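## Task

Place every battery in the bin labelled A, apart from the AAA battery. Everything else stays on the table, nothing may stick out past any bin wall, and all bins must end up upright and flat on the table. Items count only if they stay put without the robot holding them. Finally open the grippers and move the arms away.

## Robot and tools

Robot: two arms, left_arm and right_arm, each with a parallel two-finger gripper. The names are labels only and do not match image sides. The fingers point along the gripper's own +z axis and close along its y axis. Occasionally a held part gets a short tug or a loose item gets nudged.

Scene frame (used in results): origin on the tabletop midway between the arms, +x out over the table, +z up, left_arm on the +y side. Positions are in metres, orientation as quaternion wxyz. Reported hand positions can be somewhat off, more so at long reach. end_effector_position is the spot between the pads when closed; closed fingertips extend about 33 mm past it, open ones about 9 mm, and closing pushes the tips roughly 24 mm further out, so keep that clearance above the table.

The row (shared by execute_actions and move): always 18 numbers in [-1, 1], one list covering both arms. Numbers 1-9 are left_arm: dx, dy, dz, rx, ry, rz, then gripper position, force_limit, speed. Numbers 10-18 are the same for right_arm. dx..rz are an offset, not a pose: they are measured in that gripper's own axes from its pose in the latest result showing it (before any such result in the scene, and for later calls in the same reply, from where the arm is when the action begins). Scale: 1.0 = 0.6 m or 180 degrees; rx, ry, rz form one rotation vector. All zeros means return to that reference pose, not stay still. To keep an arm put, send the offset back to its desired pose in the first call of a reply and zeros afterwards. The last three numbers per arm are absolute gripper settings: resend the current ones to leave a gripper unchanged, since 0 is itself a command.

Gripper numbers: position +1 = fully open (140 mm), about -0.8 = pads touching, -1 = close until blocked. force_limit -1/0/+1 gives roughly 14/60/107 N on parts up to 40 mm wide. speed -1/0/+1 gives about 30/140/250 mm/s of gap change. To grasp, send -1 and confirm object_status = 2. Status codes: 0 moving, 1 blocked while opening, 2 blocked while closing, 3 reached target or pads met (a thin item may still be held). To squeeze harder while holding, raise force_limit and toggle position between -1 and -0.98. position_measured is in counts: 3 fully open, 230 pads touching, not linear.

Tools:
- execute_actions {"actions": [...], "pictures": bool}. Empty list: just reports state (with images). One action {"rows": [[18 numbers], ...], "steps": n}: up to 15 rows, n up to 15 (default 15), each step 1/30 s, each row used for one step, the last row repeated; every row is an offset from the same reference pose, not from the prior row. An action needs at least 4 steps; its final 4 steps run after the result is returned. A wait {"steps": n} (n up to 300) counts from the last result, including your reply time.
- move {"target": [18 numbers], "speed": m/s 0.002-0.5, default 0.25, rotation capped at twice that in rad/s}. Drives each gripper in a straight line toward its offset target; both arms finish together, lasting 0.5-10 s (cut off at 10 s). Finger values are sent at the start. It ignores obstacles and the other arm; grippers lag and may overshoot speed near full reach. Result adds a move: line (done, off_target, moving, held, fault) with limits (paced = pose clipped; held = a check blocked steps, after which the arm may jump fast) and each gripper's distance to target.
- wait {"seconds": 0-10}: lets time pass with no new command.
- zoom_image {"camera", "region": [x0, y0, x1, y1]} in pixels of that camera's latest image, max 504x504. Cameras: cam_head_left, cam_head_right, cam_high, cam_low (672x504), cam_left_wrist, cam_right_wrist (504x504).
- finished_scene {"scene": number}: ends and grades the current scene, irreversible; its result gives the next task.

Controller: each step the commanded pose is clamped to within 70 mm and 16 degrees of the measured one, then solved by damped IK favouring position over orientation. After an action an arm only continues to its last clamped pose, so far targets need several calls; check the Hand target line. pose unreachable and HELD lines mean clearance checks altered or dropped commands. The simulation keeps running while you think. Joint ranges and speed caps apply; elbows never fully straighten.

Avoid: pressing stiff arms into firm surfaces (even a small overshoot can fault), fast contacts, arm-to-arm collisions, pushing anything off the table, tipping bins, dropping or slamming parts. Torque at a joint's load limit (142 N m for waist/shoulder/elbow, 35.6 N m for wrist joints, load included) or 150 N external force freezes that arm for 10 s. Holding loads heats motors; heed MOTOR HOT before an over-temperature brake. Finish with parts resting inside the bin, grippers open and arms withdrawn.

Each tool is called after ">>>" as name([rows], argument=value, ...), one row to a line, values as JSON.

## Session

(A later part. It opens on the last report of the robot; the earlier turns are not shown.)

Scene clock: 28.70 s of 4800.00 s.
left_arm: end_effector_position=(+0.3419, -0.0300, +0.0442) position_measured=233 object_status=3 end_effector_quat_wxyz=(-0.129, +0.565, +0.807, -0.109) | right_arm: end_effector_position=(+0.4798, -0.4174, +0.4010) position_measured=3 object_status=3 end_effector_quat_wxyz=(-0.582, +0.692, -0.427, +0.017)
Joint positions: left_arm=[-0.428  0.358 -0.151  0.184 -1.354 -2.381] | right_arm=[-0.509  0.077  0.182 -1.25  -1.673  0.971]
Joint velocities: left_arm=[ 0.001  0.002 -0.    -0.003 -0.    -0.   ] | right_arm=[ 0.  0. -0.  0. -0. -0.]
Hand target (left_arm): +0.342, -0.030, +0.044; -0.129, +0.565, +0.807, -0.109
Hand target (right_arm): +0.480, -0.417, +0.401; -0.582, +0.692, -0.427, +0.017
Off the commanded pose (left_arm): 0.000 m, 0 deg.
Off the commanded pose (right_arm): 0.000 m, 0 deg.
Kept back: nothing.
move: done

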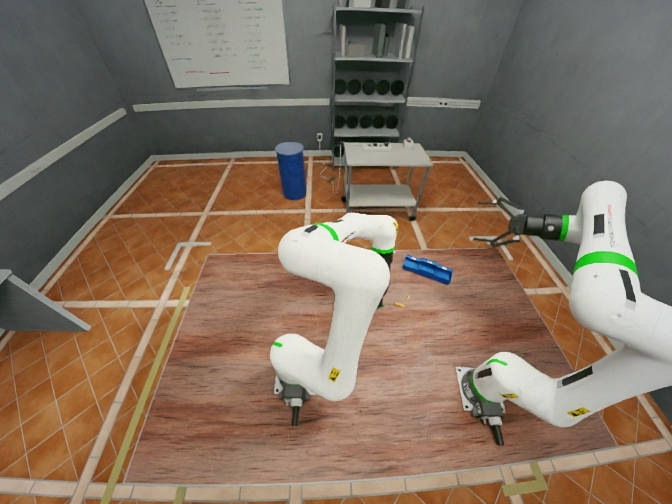

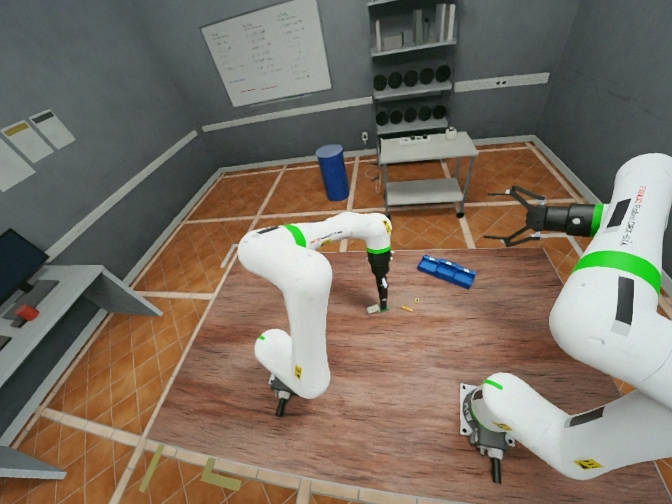

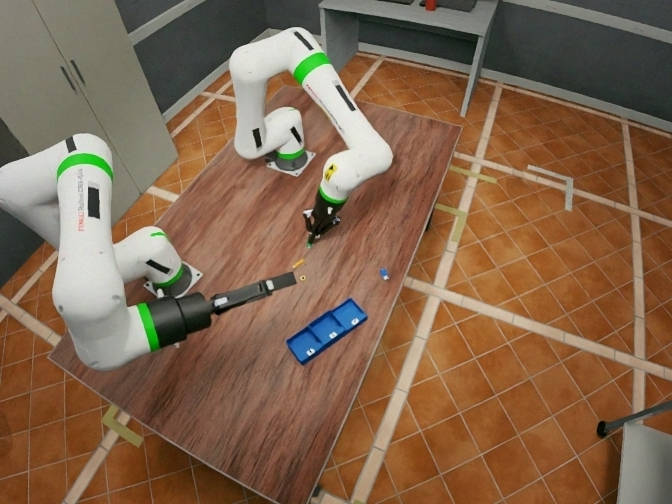

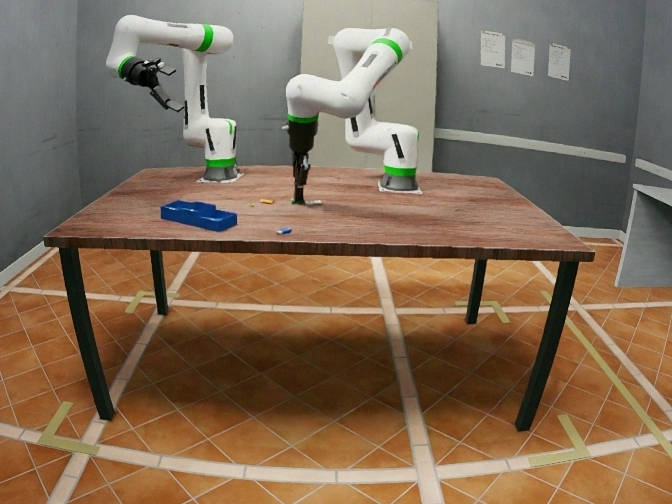

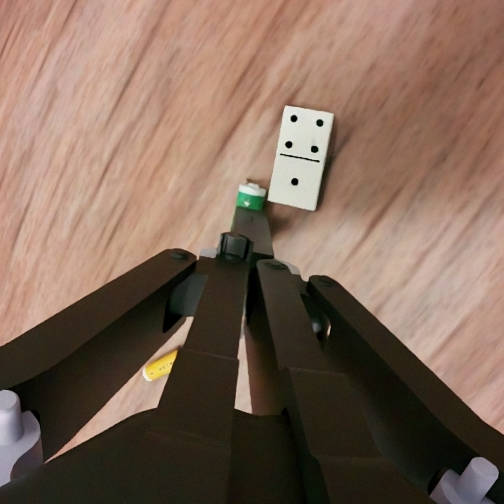

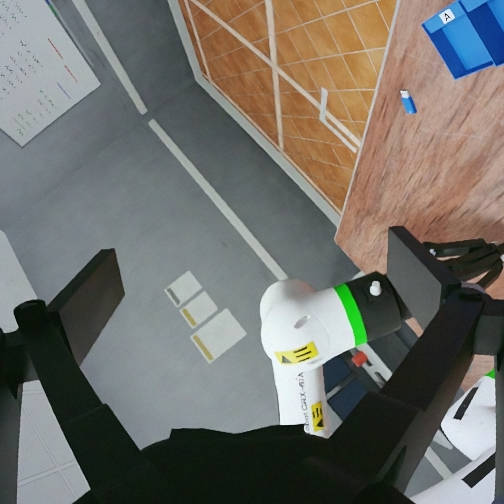

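>>> move(target=[0,0,0.004,0,0,0,-0.5,0,0,0,0,0,0,0,0,1,0,0])

>>> move(target=[0,0,0,0,0,0,-1,0,0,0,0,0,0,0,0,1,0,0])

Scene clock: 29.63 s of 4800.00 s.
left_arm: end_effector_position=(+0.3411, -0.0301, +0.0420) position_measured=192 object_status=3 end_effector_quat_wxyz=(-0.129, +0.565, +0.807, -0.109) | right_arm: end_effector_position=(+0.4798, -0.4174, +0.4010) position_measured=3 object_status=3 end_effector_quat_wxyz=(-0.582, +0.692, -0.427, +0.017)
Joint positions: left_arm=[-0.429  0.359 -0.155  0.185 -1.349 -2.381] | right_arm=[-0.509  0.077  0.182 -1.25  -1.673  0.971]
Joint velocities: left_arm=[-0.001  0.001  0.     0.    -0.    -0.   ] | right_arm=[ 0.001 -0.     0.001 -0.     0.    -0.001]
Hand target (left_arm): +0.341, -0.030, +0.042; -0.129, +0.565, +0.807, -0.109
Hand target (right_arm): +0.480, -0.417, +0.401; -0.582, +0.692, -0.427, +0.017
Off the commanded pose (left_arm): 0.000 m, 0 deg.
Off the commanded pose (right_arm): 0.000 m, 0 deg.
Kept back: nothing.
move: done

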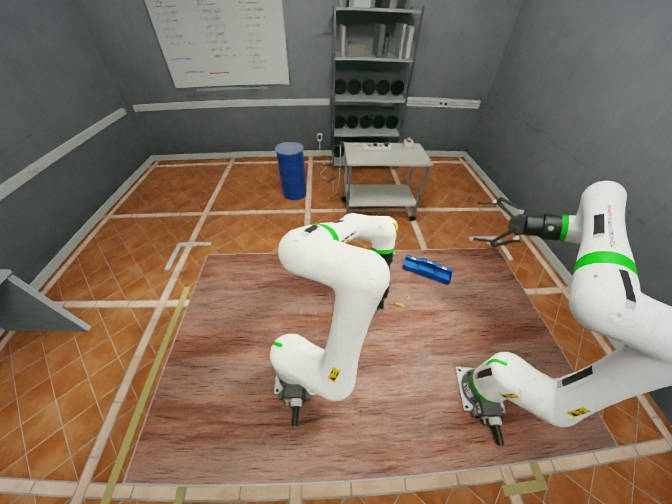

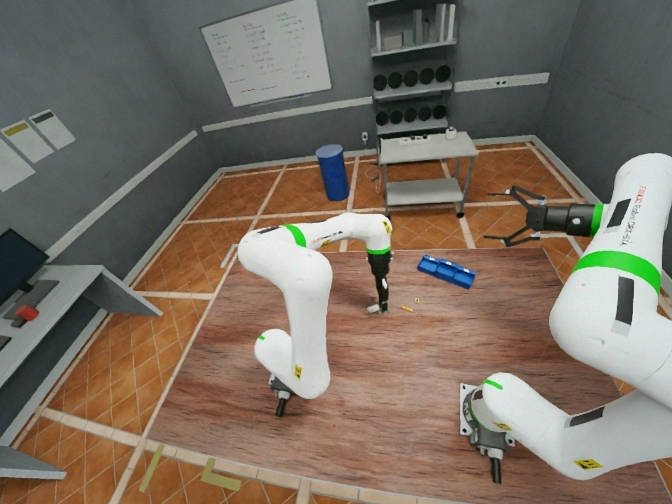

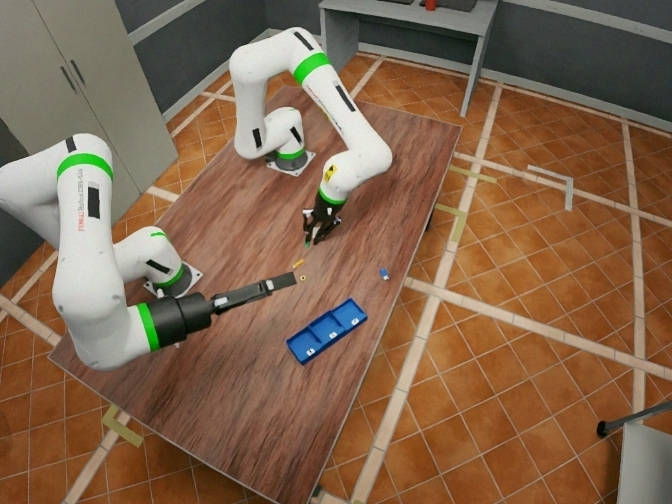

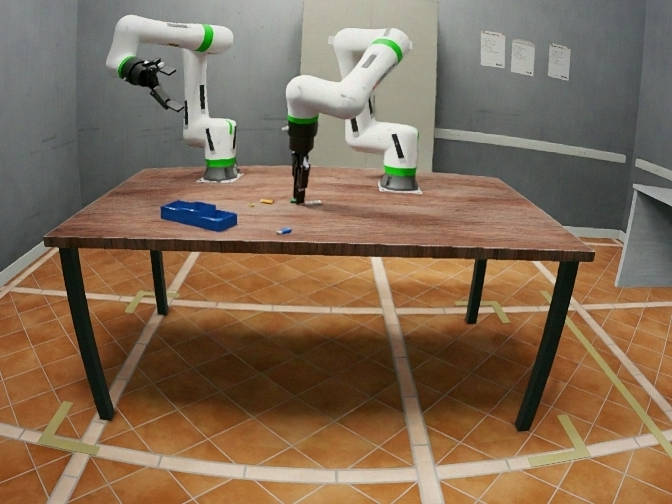

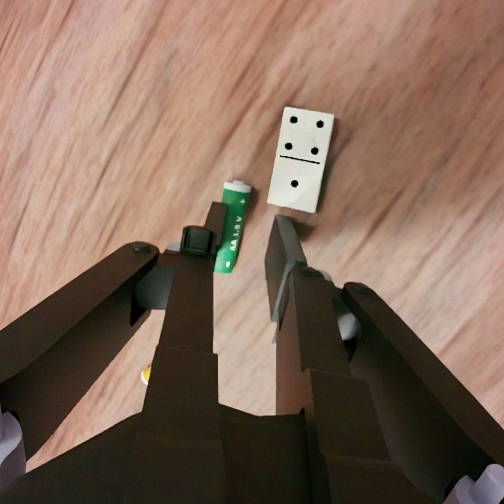

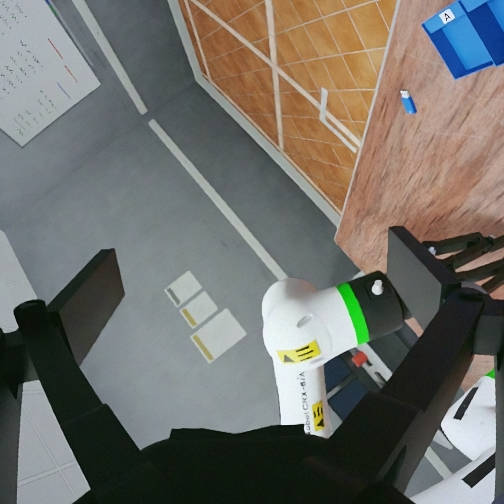

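Scene clock: 39.83 s of 4800.00 s.
left_arm: end_effector_position=(+0.3406, -0.0311, +0.0437) position_measured=233 object_status=3 end_effector_quat_wxyz=(-0.129, +0.565, +0.807, -0.111) | right_arm: end_effector_position=(+0.4798, -0.4174, +0.4010) position_measured=3 object_status=3 end_effector_quat_wxyz=(-0.582, +0.692, -0.427, +0.017)
Joint positions: left_arm=[-0.429  0.357 -0.155  0.188 -1.352 -2.381] | right_arm=[-0.509  0.077  0.182 -1.25  -1.673  0.971]
Joint velocities: left_arm=[ 0. -0.  0.  0. -0.  0.] | right_arm=[-0.    -0.001  0.001 -0.    -0.    -0.001]
Hand target (left_arm): +0.341, -0.031, +0.044; -0.129, +0.565, +0.807, -0.111
Hand target (right_arm): +0.480, -0.417, +0.401; -0.582, +0.692, -0.427, +0.017
Off the commanded pose (left_arm): 0.002 m, 0 deg.
Off the commanded pose (right_arm): 0.000 m, 0 deg.
FORCE FAULT: contact force on the left arm reached its limit, and that arm stopped for 10 seconds. The contact can be on any part of that arm, not only on its tool. That arm's remaining commands of this call were not run. That arm holds still and accepts commands again. Move the arm away from the contact; if what it grips holds it there, let go first. Pushing or pulling that hard again can fault the arm again.
Kept back: nothing.
move: fault (left_arm)

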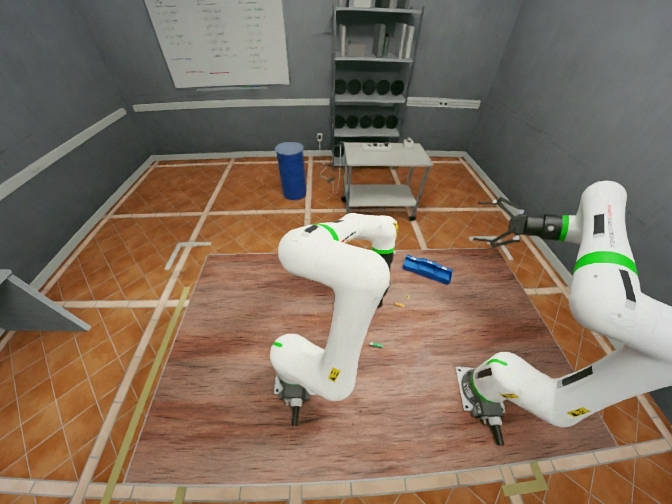

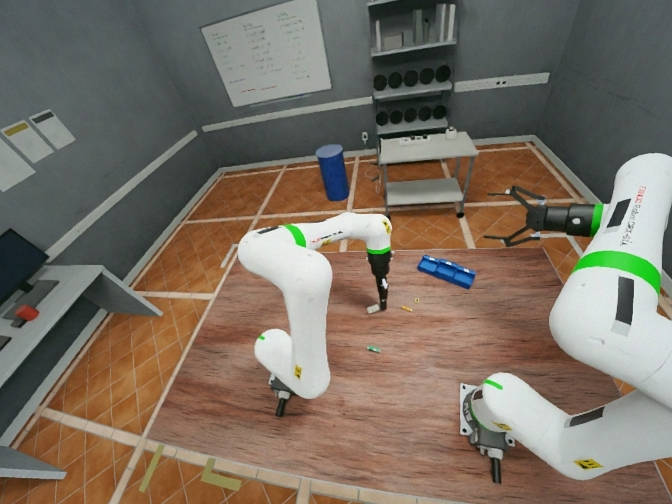

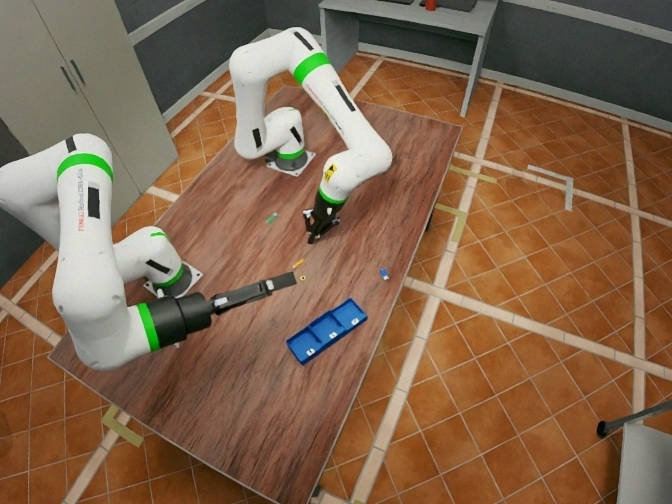

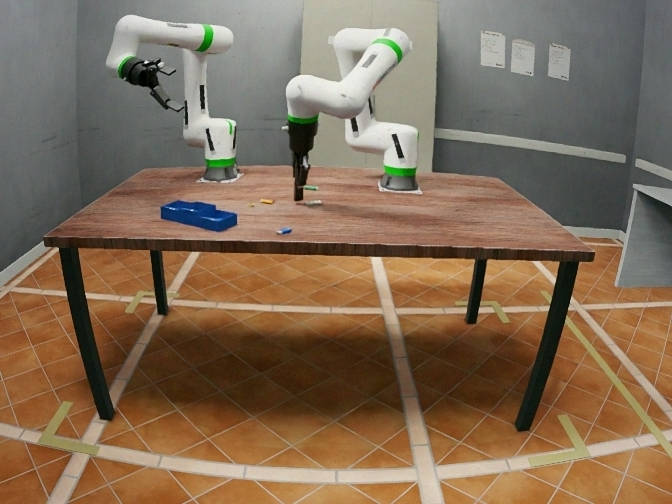

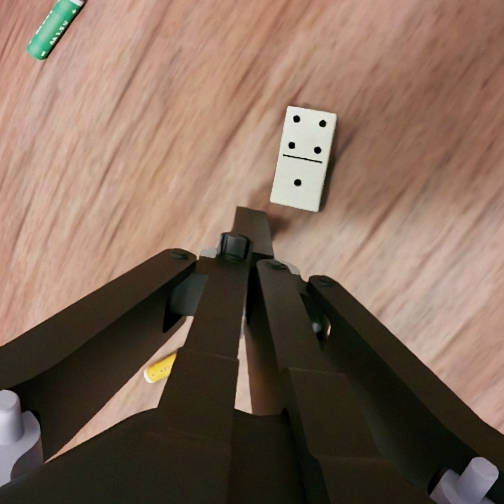

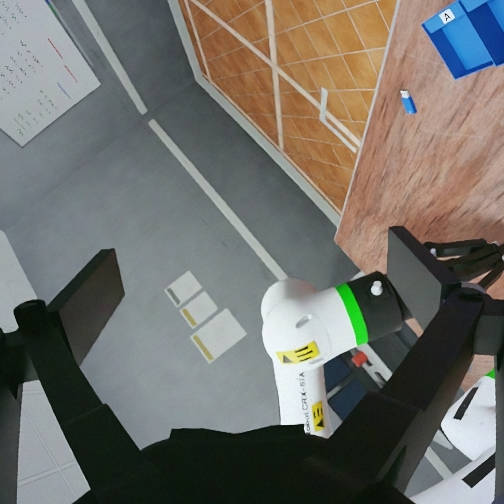

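>>> move(target=[0.17,-0.15,-0.15,-0.105,-0.027,0,1,0,0,0,0,0,0,0,0,1,0,0])

Scene clock: 41.33 s of 4800.00 s.
left_arm: end_effector_position=(+0.2577, +0.0375, +0.1658) position_measured=3 object_status=3 end_effector_quat_wxyz=(-0.000, +0.573, +0.820, +0.000) | right_arm: end_effector_position=(+0.4798, -0.4174, +0.4010) position_measured=3 object_status=3 end_effector_quat_wxyz=(-0.582, +0.692, -0.427, +0.017)
Joint positions: left_arm=[-0.55  -0.201 -0.351 -0.001 -1.421 -2.191] | right_arm=[-0.509  0.077  0.182 -1.25  -1.673  0.971]
Joint velocities: left_arm=[0.    0.001 0.    0.    0.    0.   ] | right_arm=[ 0.     0.     0.001 -0.    -0.     0.001]
Hand target (left_arm): +0.258, +0.037, +0.166; -0.000, +0.573, +0.820, +0.000
Hand target (right_arm): +0.480, -0.417, +0.401; -0.582, +0.692, -0.427, +0.017
Off the commanded pose (left_arm): 0.000 m, 0 deg.
Off the commanded pose (right_arm): 0.000 m, 0 deg.
Kept back: nothing.
move: done

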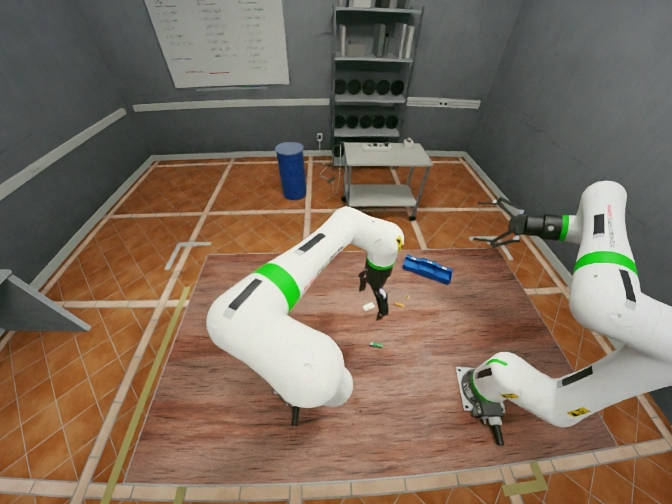

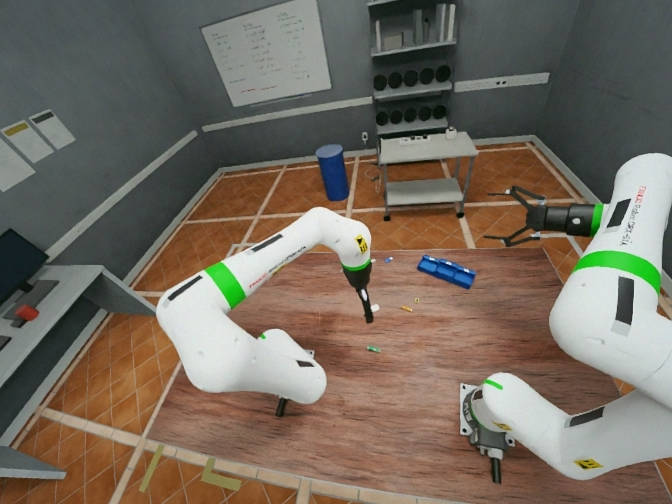

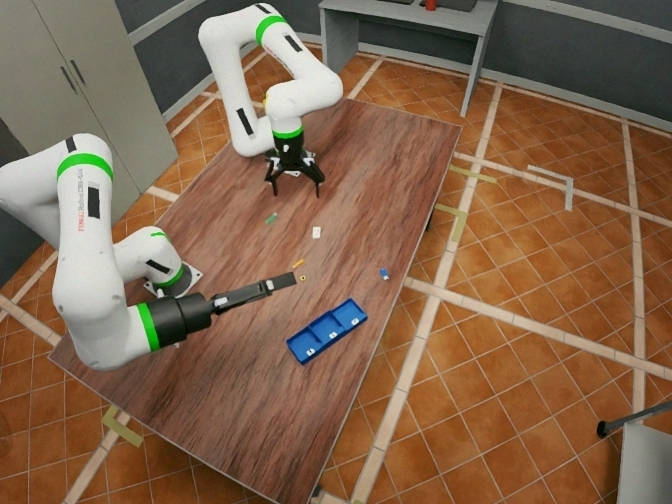

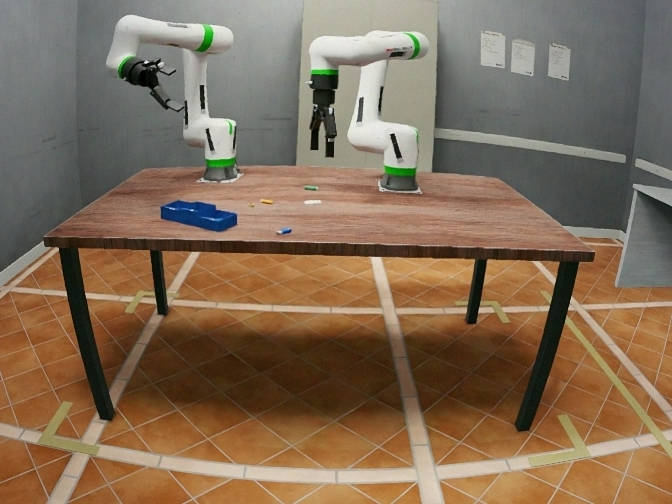

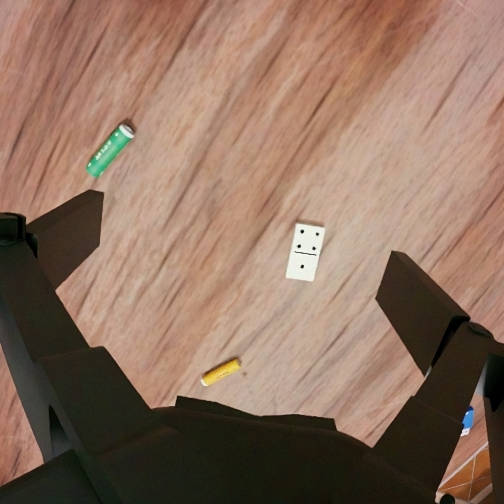

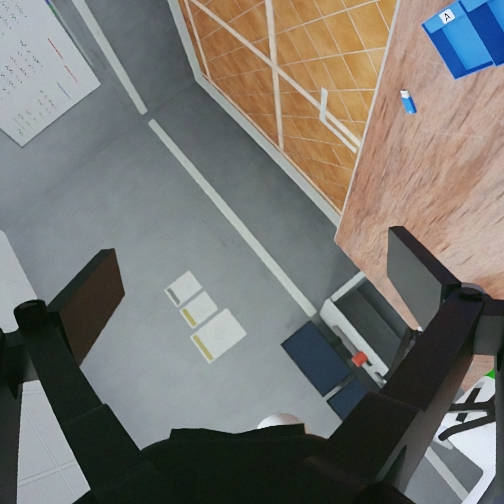

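>>> move(target=[0.08,-0.17,0.15,0,0,0.2,1,0,0,0,0,0,0,0,0,1,0,0])

Scene clock: 43.17 s of 4800.00 s.
left_arm: end_effector_position=(+0.1456, +0.0469, +0.0759) position_measured=3 object_status=3 end_effector_quat_wxyz=(+0.000, +0.798, +0.602, +0.000) | right_arm: end_effector_position=(+0.4798, -0.4174, +0.4010) position_measured=3 object_status=3 end_effector_quat_wxyz=(-0.582, +0.692, -0.427, +0.017)
Joint positions: left_arm=[-0.761 -0.315 -0.652 -0.001 -1.233 -2.609] | right_arm=[-0.509  0.077  0.182 -1.25  -1.673  0.971]
Joint velocities: left_arm=[-0.002 -0.001 -0.001  0.001  0.    -0.001] | right_arm=[-0.    -0.001  0.    -0.     0.     0.001]
Hand target (left_arm): +0.146, +0.047, +0.076; +0.000, +0.798, +0.602, +0.000
Hand target (right_arm): +0.480, -0.417, +0.401; -0.582, +0.692, -0.427, +0.017
Off the commanded pose (left_arm): 0.001 m, 0 deg.
Off the commanded pose (right_arm): 0.000 m, 0 deg.
Kept back: nothing.
move: done

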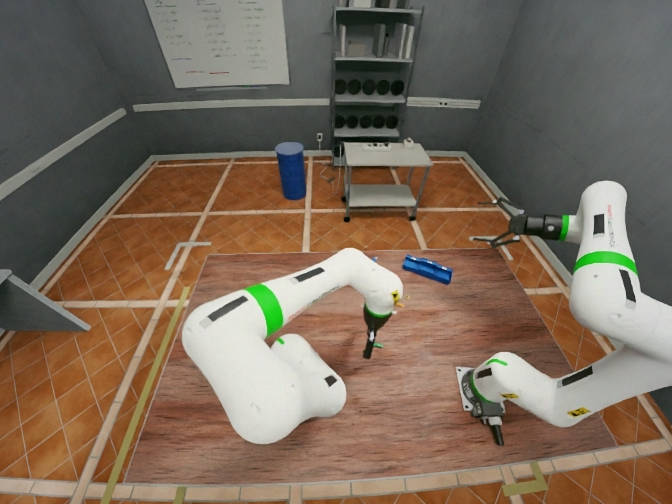

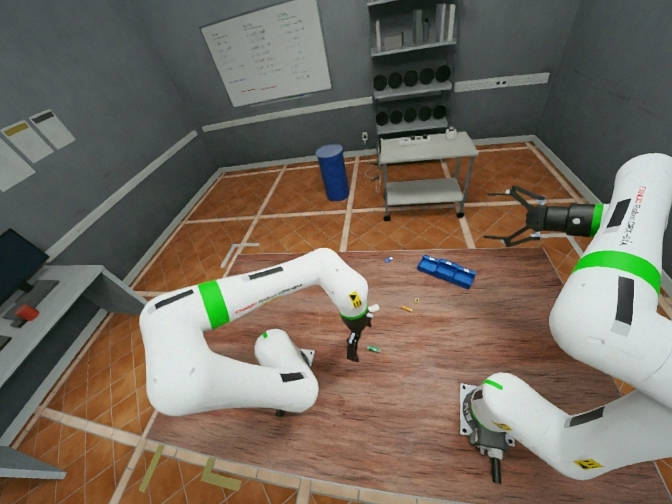

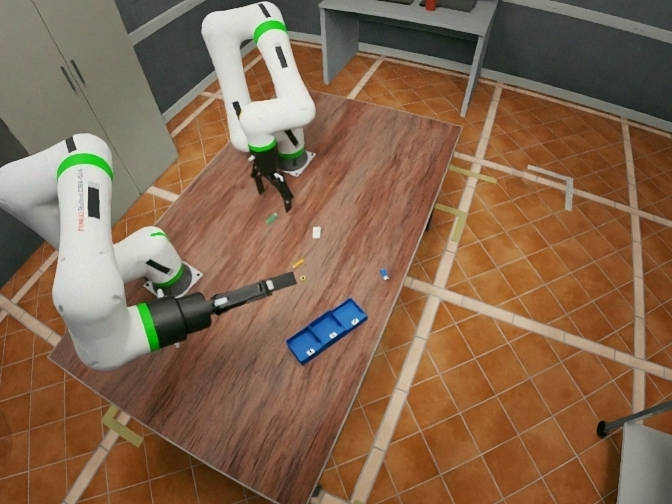

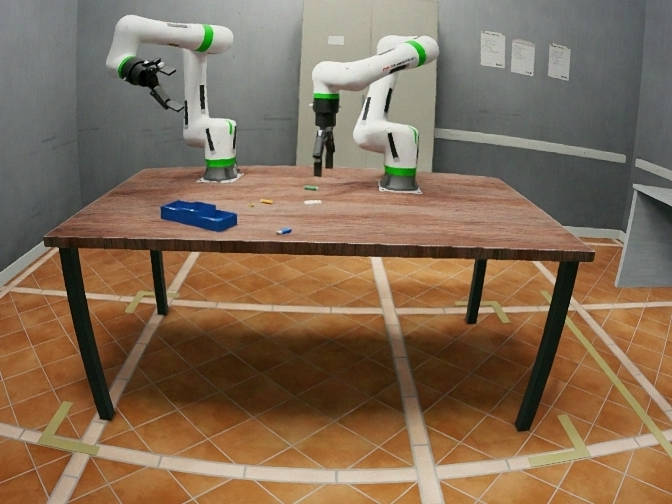

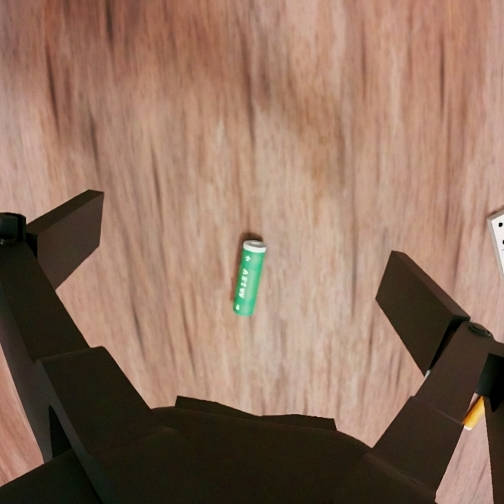

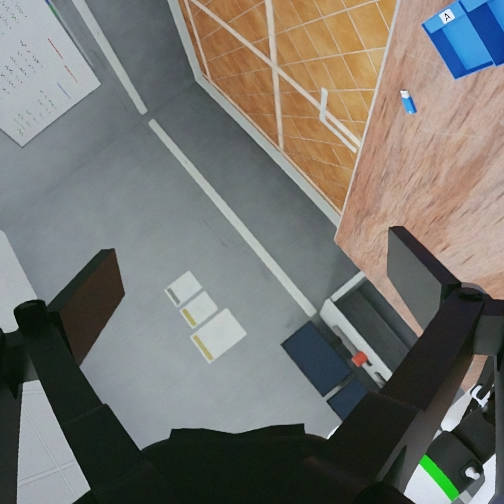

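Aligned. Shift −x 3 cm, half-close, descend, grip.

>>> move(target=[-0.05,0,0.06,0,0,0,-0.4,0,0,0,0,0,0,0,0,1,0,0])

>>> move(target=[0,0,0,0,0,0,-1,0,0,0,0,0,0,0,0,1,0,0])

Scene clock: 44.40 s of 4800.00 s.
left_arm: end_effector_position=(+0.1374, +0.0179, +0.0401) position_measured=179 object_status=0 end_effector_quat_wxyz=(+0.000, +0.798, +0.602, +0.000) | right_arm: end_effector_position=(+0.4798, -0.4174, +0.4010) position_measured=3 object_status=3 end_effector_quat_wxyz=(-0.582, +0.692, -0.427, +0.017)
Joint positions: left_arm=[-0.847 -0.194 -0.654 -0.001 -1.111 -2.523] | right_arm=[-0.509  0.077  0.182 -1.25  -1.673  0.971]
Joint velocities: left_arm=[-0.     0.003  0.    -0.     0.     0.   ] | right_arm=[-0.001  0.     0.     0.     0.     0.   ]
Hand target (left_arm): +0.137, +0.018, +0.040; +0.000, +0.798, +0.602, +0.000
Hand target (right_arm): +0.480, -0.417, +0.401; -0.582, +0.692, -0.427, +0.017
Off the commanded pose (left_arm): 0.000 m, 0 deg.
Off the commanded pose (right_arm): 0.000 m, 0 deg.
Kept back: nothing.
move: done

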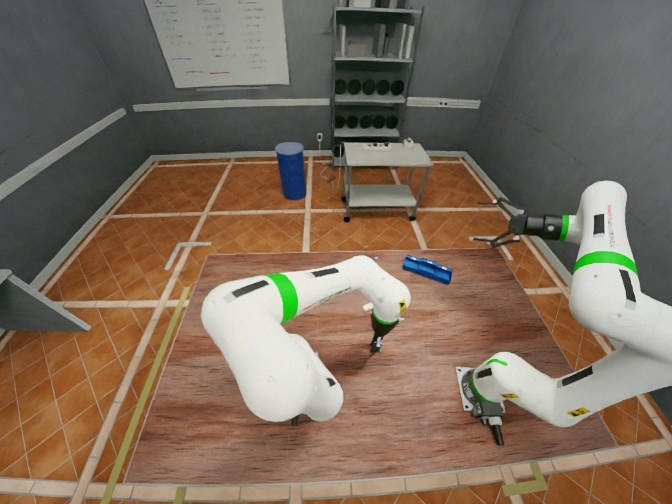

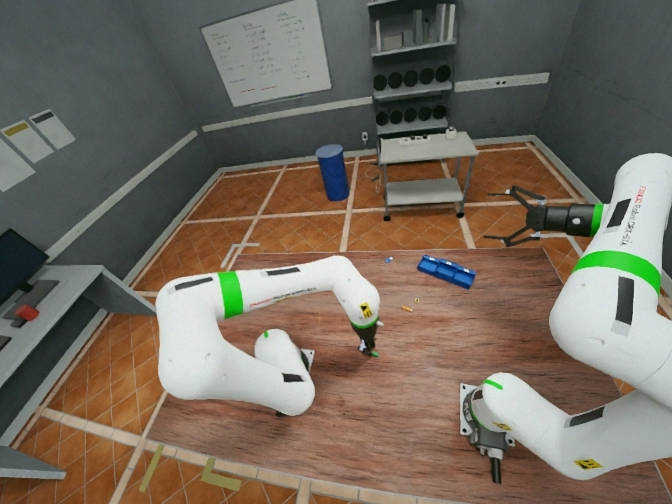

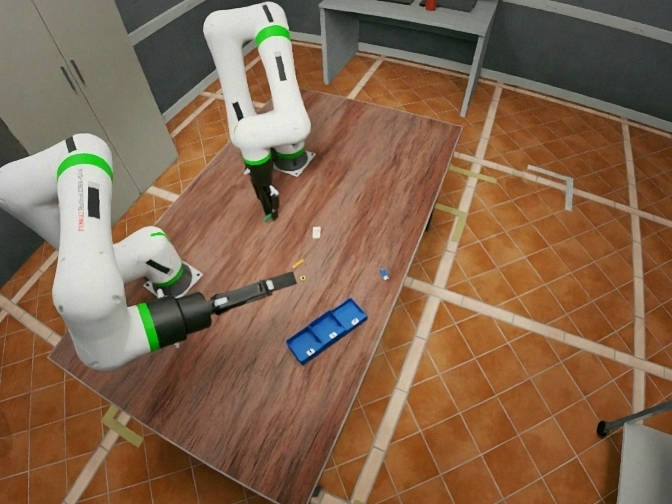

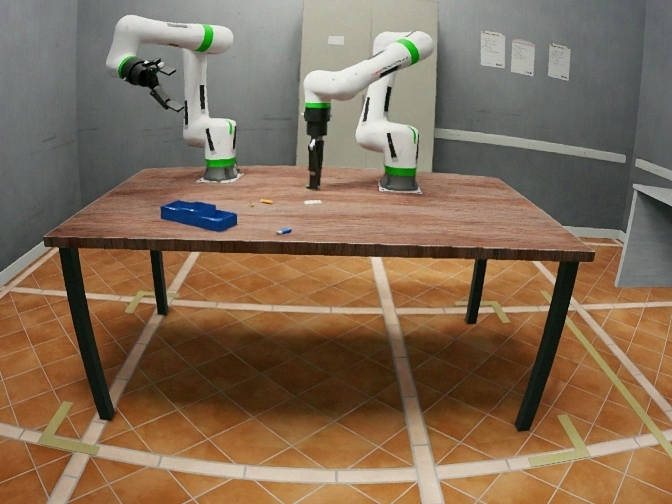

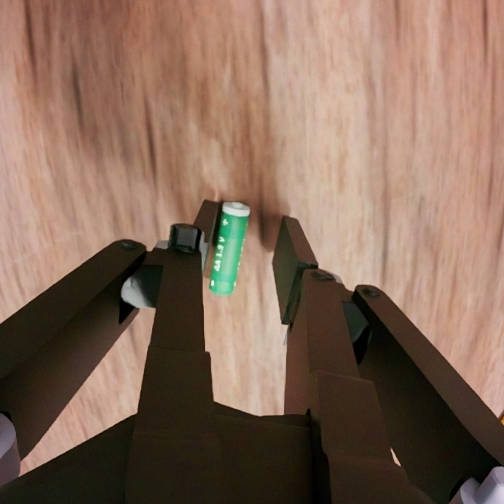

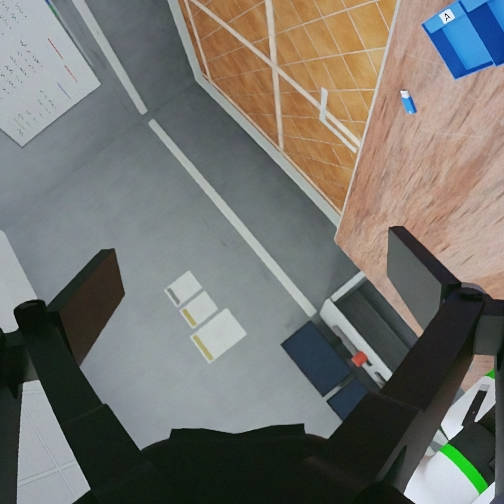

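Scene clock: 44.90 s of 4800.00 s.
left_arm: end_effector_position=(+0.1375, +0.0178, +0.0401) position_measured=215 object_status=2 end_effector_quat_wxyz=(+0.000, +0.798, +0.602, +0.000) | right_arm: end_effector_position=(+0.4798, -0.4174, +0.4010) position_measured=3 object_status=3 end_effector_quat_wxyz=(-0.582, +0.692, -0.427, +0.017)
Joint positions: left_arm=[-0.847 -0.194 -0.653 -0.001 -1.111 -2.523] | right_arm=[-0.509  0.077  0.182 -1.25  -1.673  0.971]
Joint velocities: left_arm=[-0.     0.001  0.    -0.     0.     0.   ] | right_arm=[ 0.    -0.    -0.001  0.    -0.    -0.   ]
Hand target (left_arm): +0.137, +0.018, +0.040; +0.000, +0.798, +0.602, +0.000
Hand target (right_arm): +0.480, -0.417, +0.401; -0.582, +0.692, -0.427, +0.017
Off the commanded pose (left_arm): 0.000 m, 0 deg.
Off the commanded pose (right_arm): 0.000 m, 0 deg.
Kept back: nothing.
move: done

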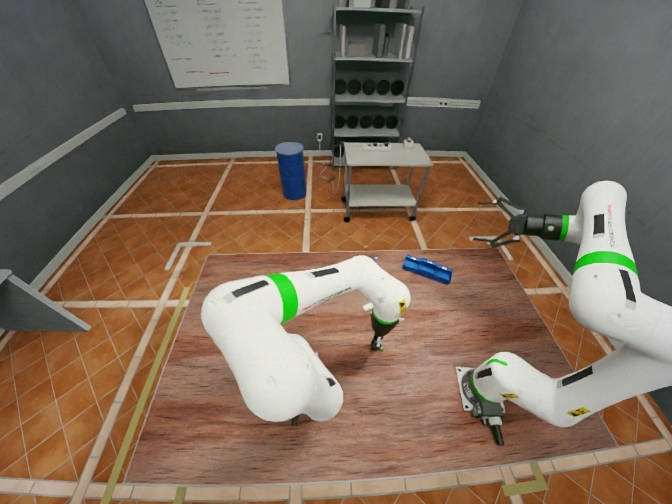

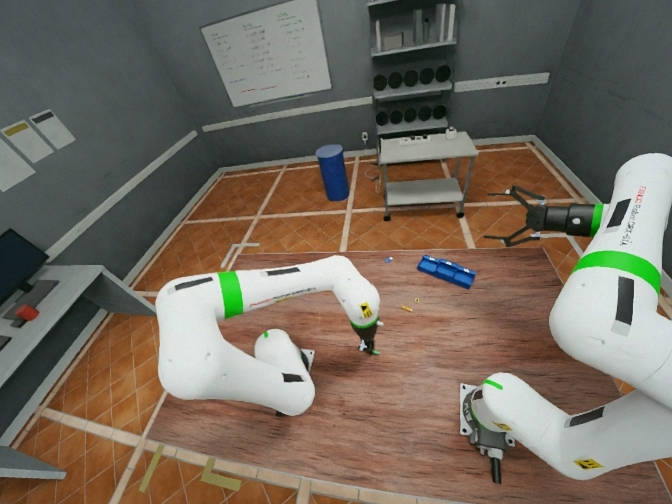

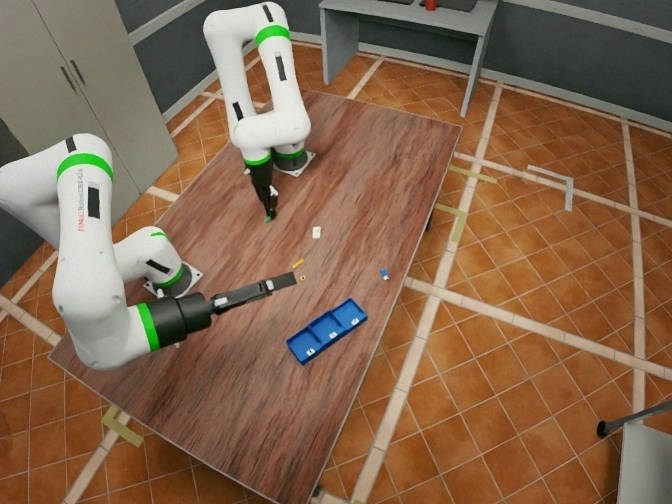

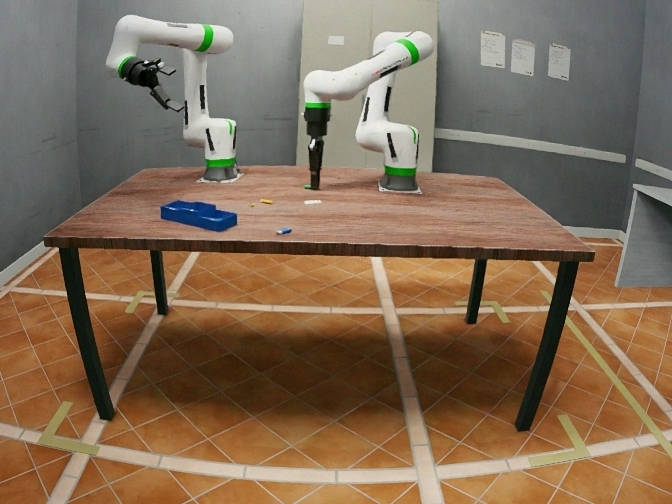

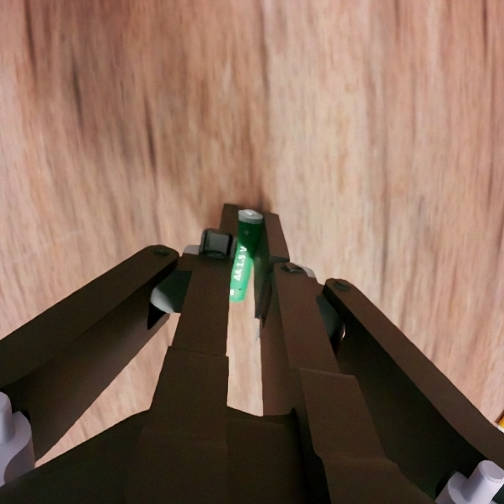

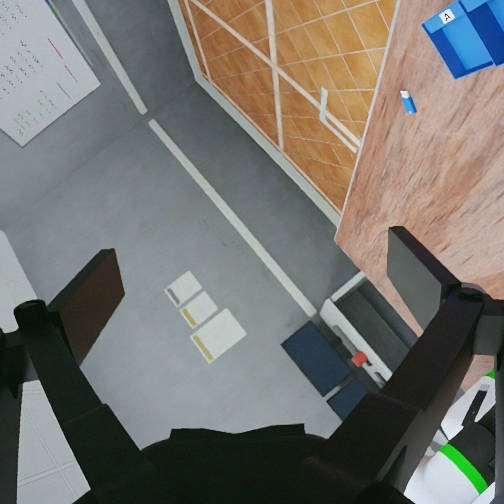

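>>> move(target=[0.06,0.64,-0.3,0,0,0,-1,0,0,0,0,0,0,0,0,1,0,0])

Scene clock: 47.33 s of 4800.00 s.
left_arm: end_effector_position=(+0.5168, -0.0509, +0.2202) position_measured=215 object_status=2 end_effector_quat_wxyz=(-0.000, +0.798, +0.603, +0.000) | right_arm: end_effector_position=(+0.4798, -0.4174, +0.4010) position_measured=3 object_status=3 end_effector_quat_wxyz=(-0.582, +0.692, -0.427, +0.017)
Joint positions: left_arm=[-0.428  0.417  0.457 -0.    -1.611 -2.94 ] | right_arm=[-0.509  0.077  0.182 -1.25  -1.673  0.971]
Joint velocities: left_arm=[-0.003  0.001  0.001 -0.001 -0.001  0.003] | right_arm=[ 0.001 -0.     0.001  0.     0.     0.001]
Hand target (left_arm): +0.517, -0.051, +0.220; -0.000, +0.798, +0.603, +0.000
Hand target (right_arm): +0.480, -0.417, +0.401; -0.582, +0.692, -0.427, +0.017
Off the commanded pose (left_arm): 0.002 m, 0 deg.
Off the commanded pose (right_arm): 0.000 m, 0 deg.
Kept back: nothing.
move: done

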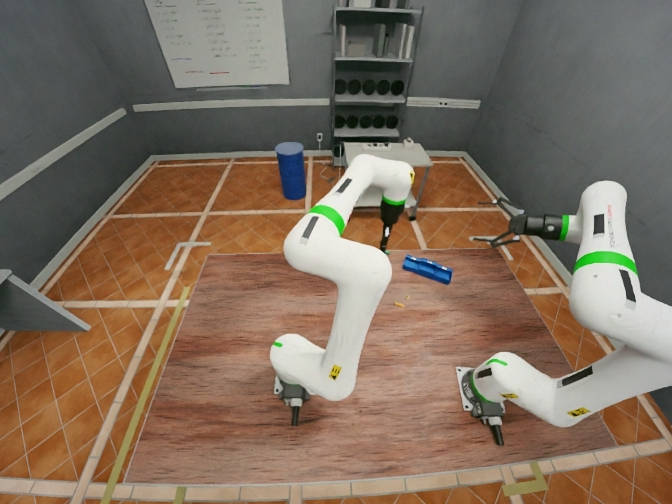

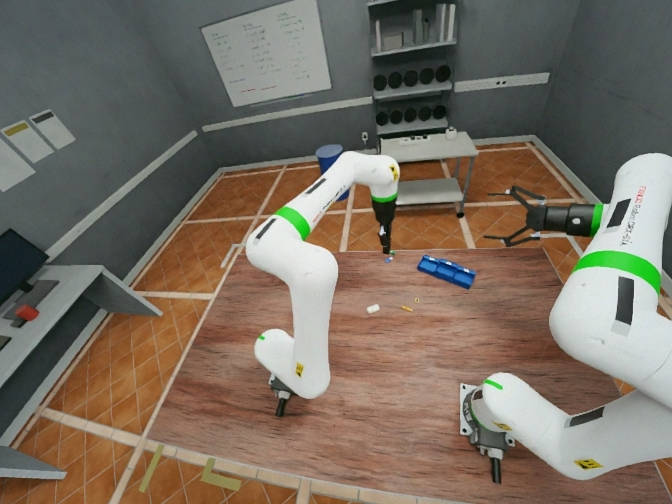

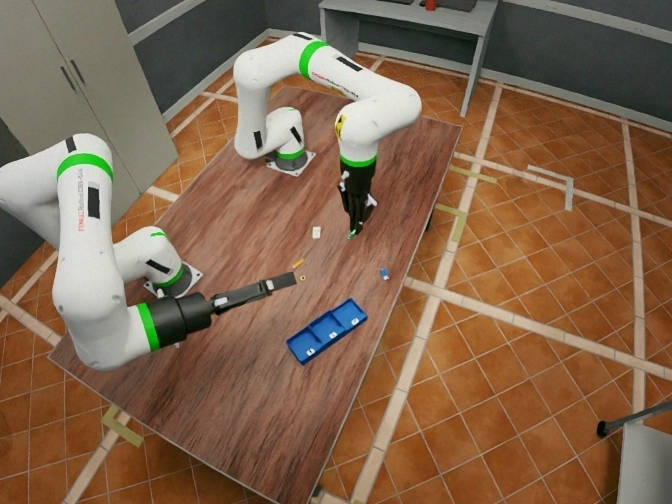

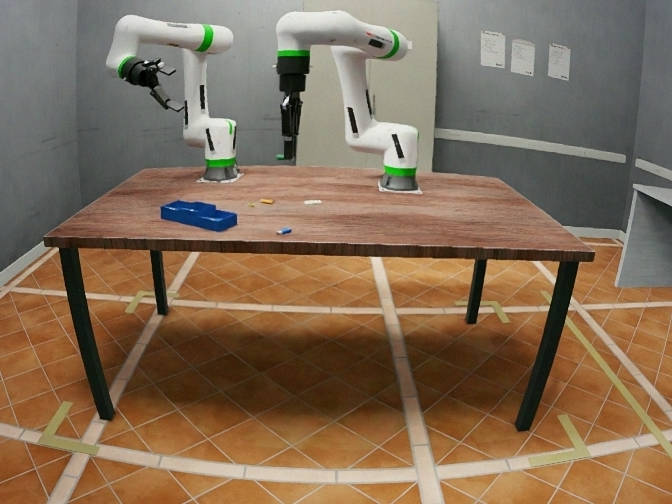

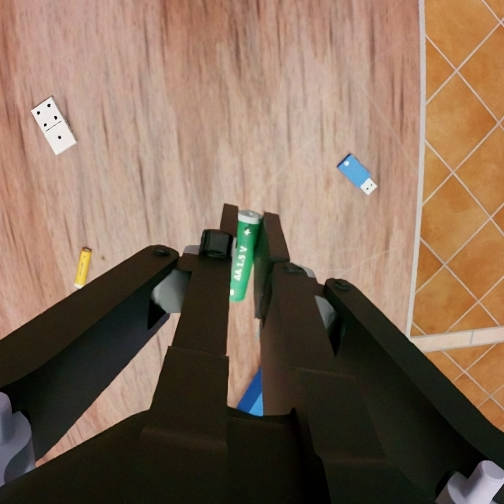

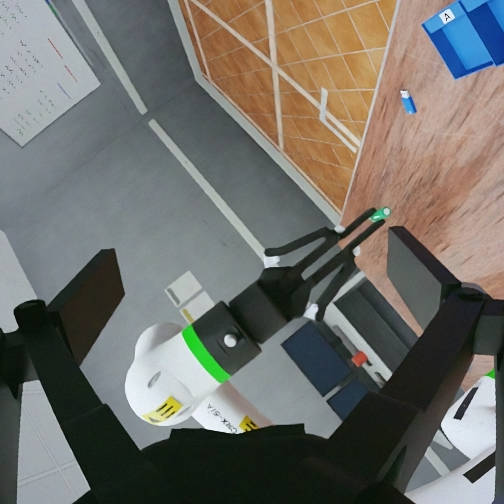

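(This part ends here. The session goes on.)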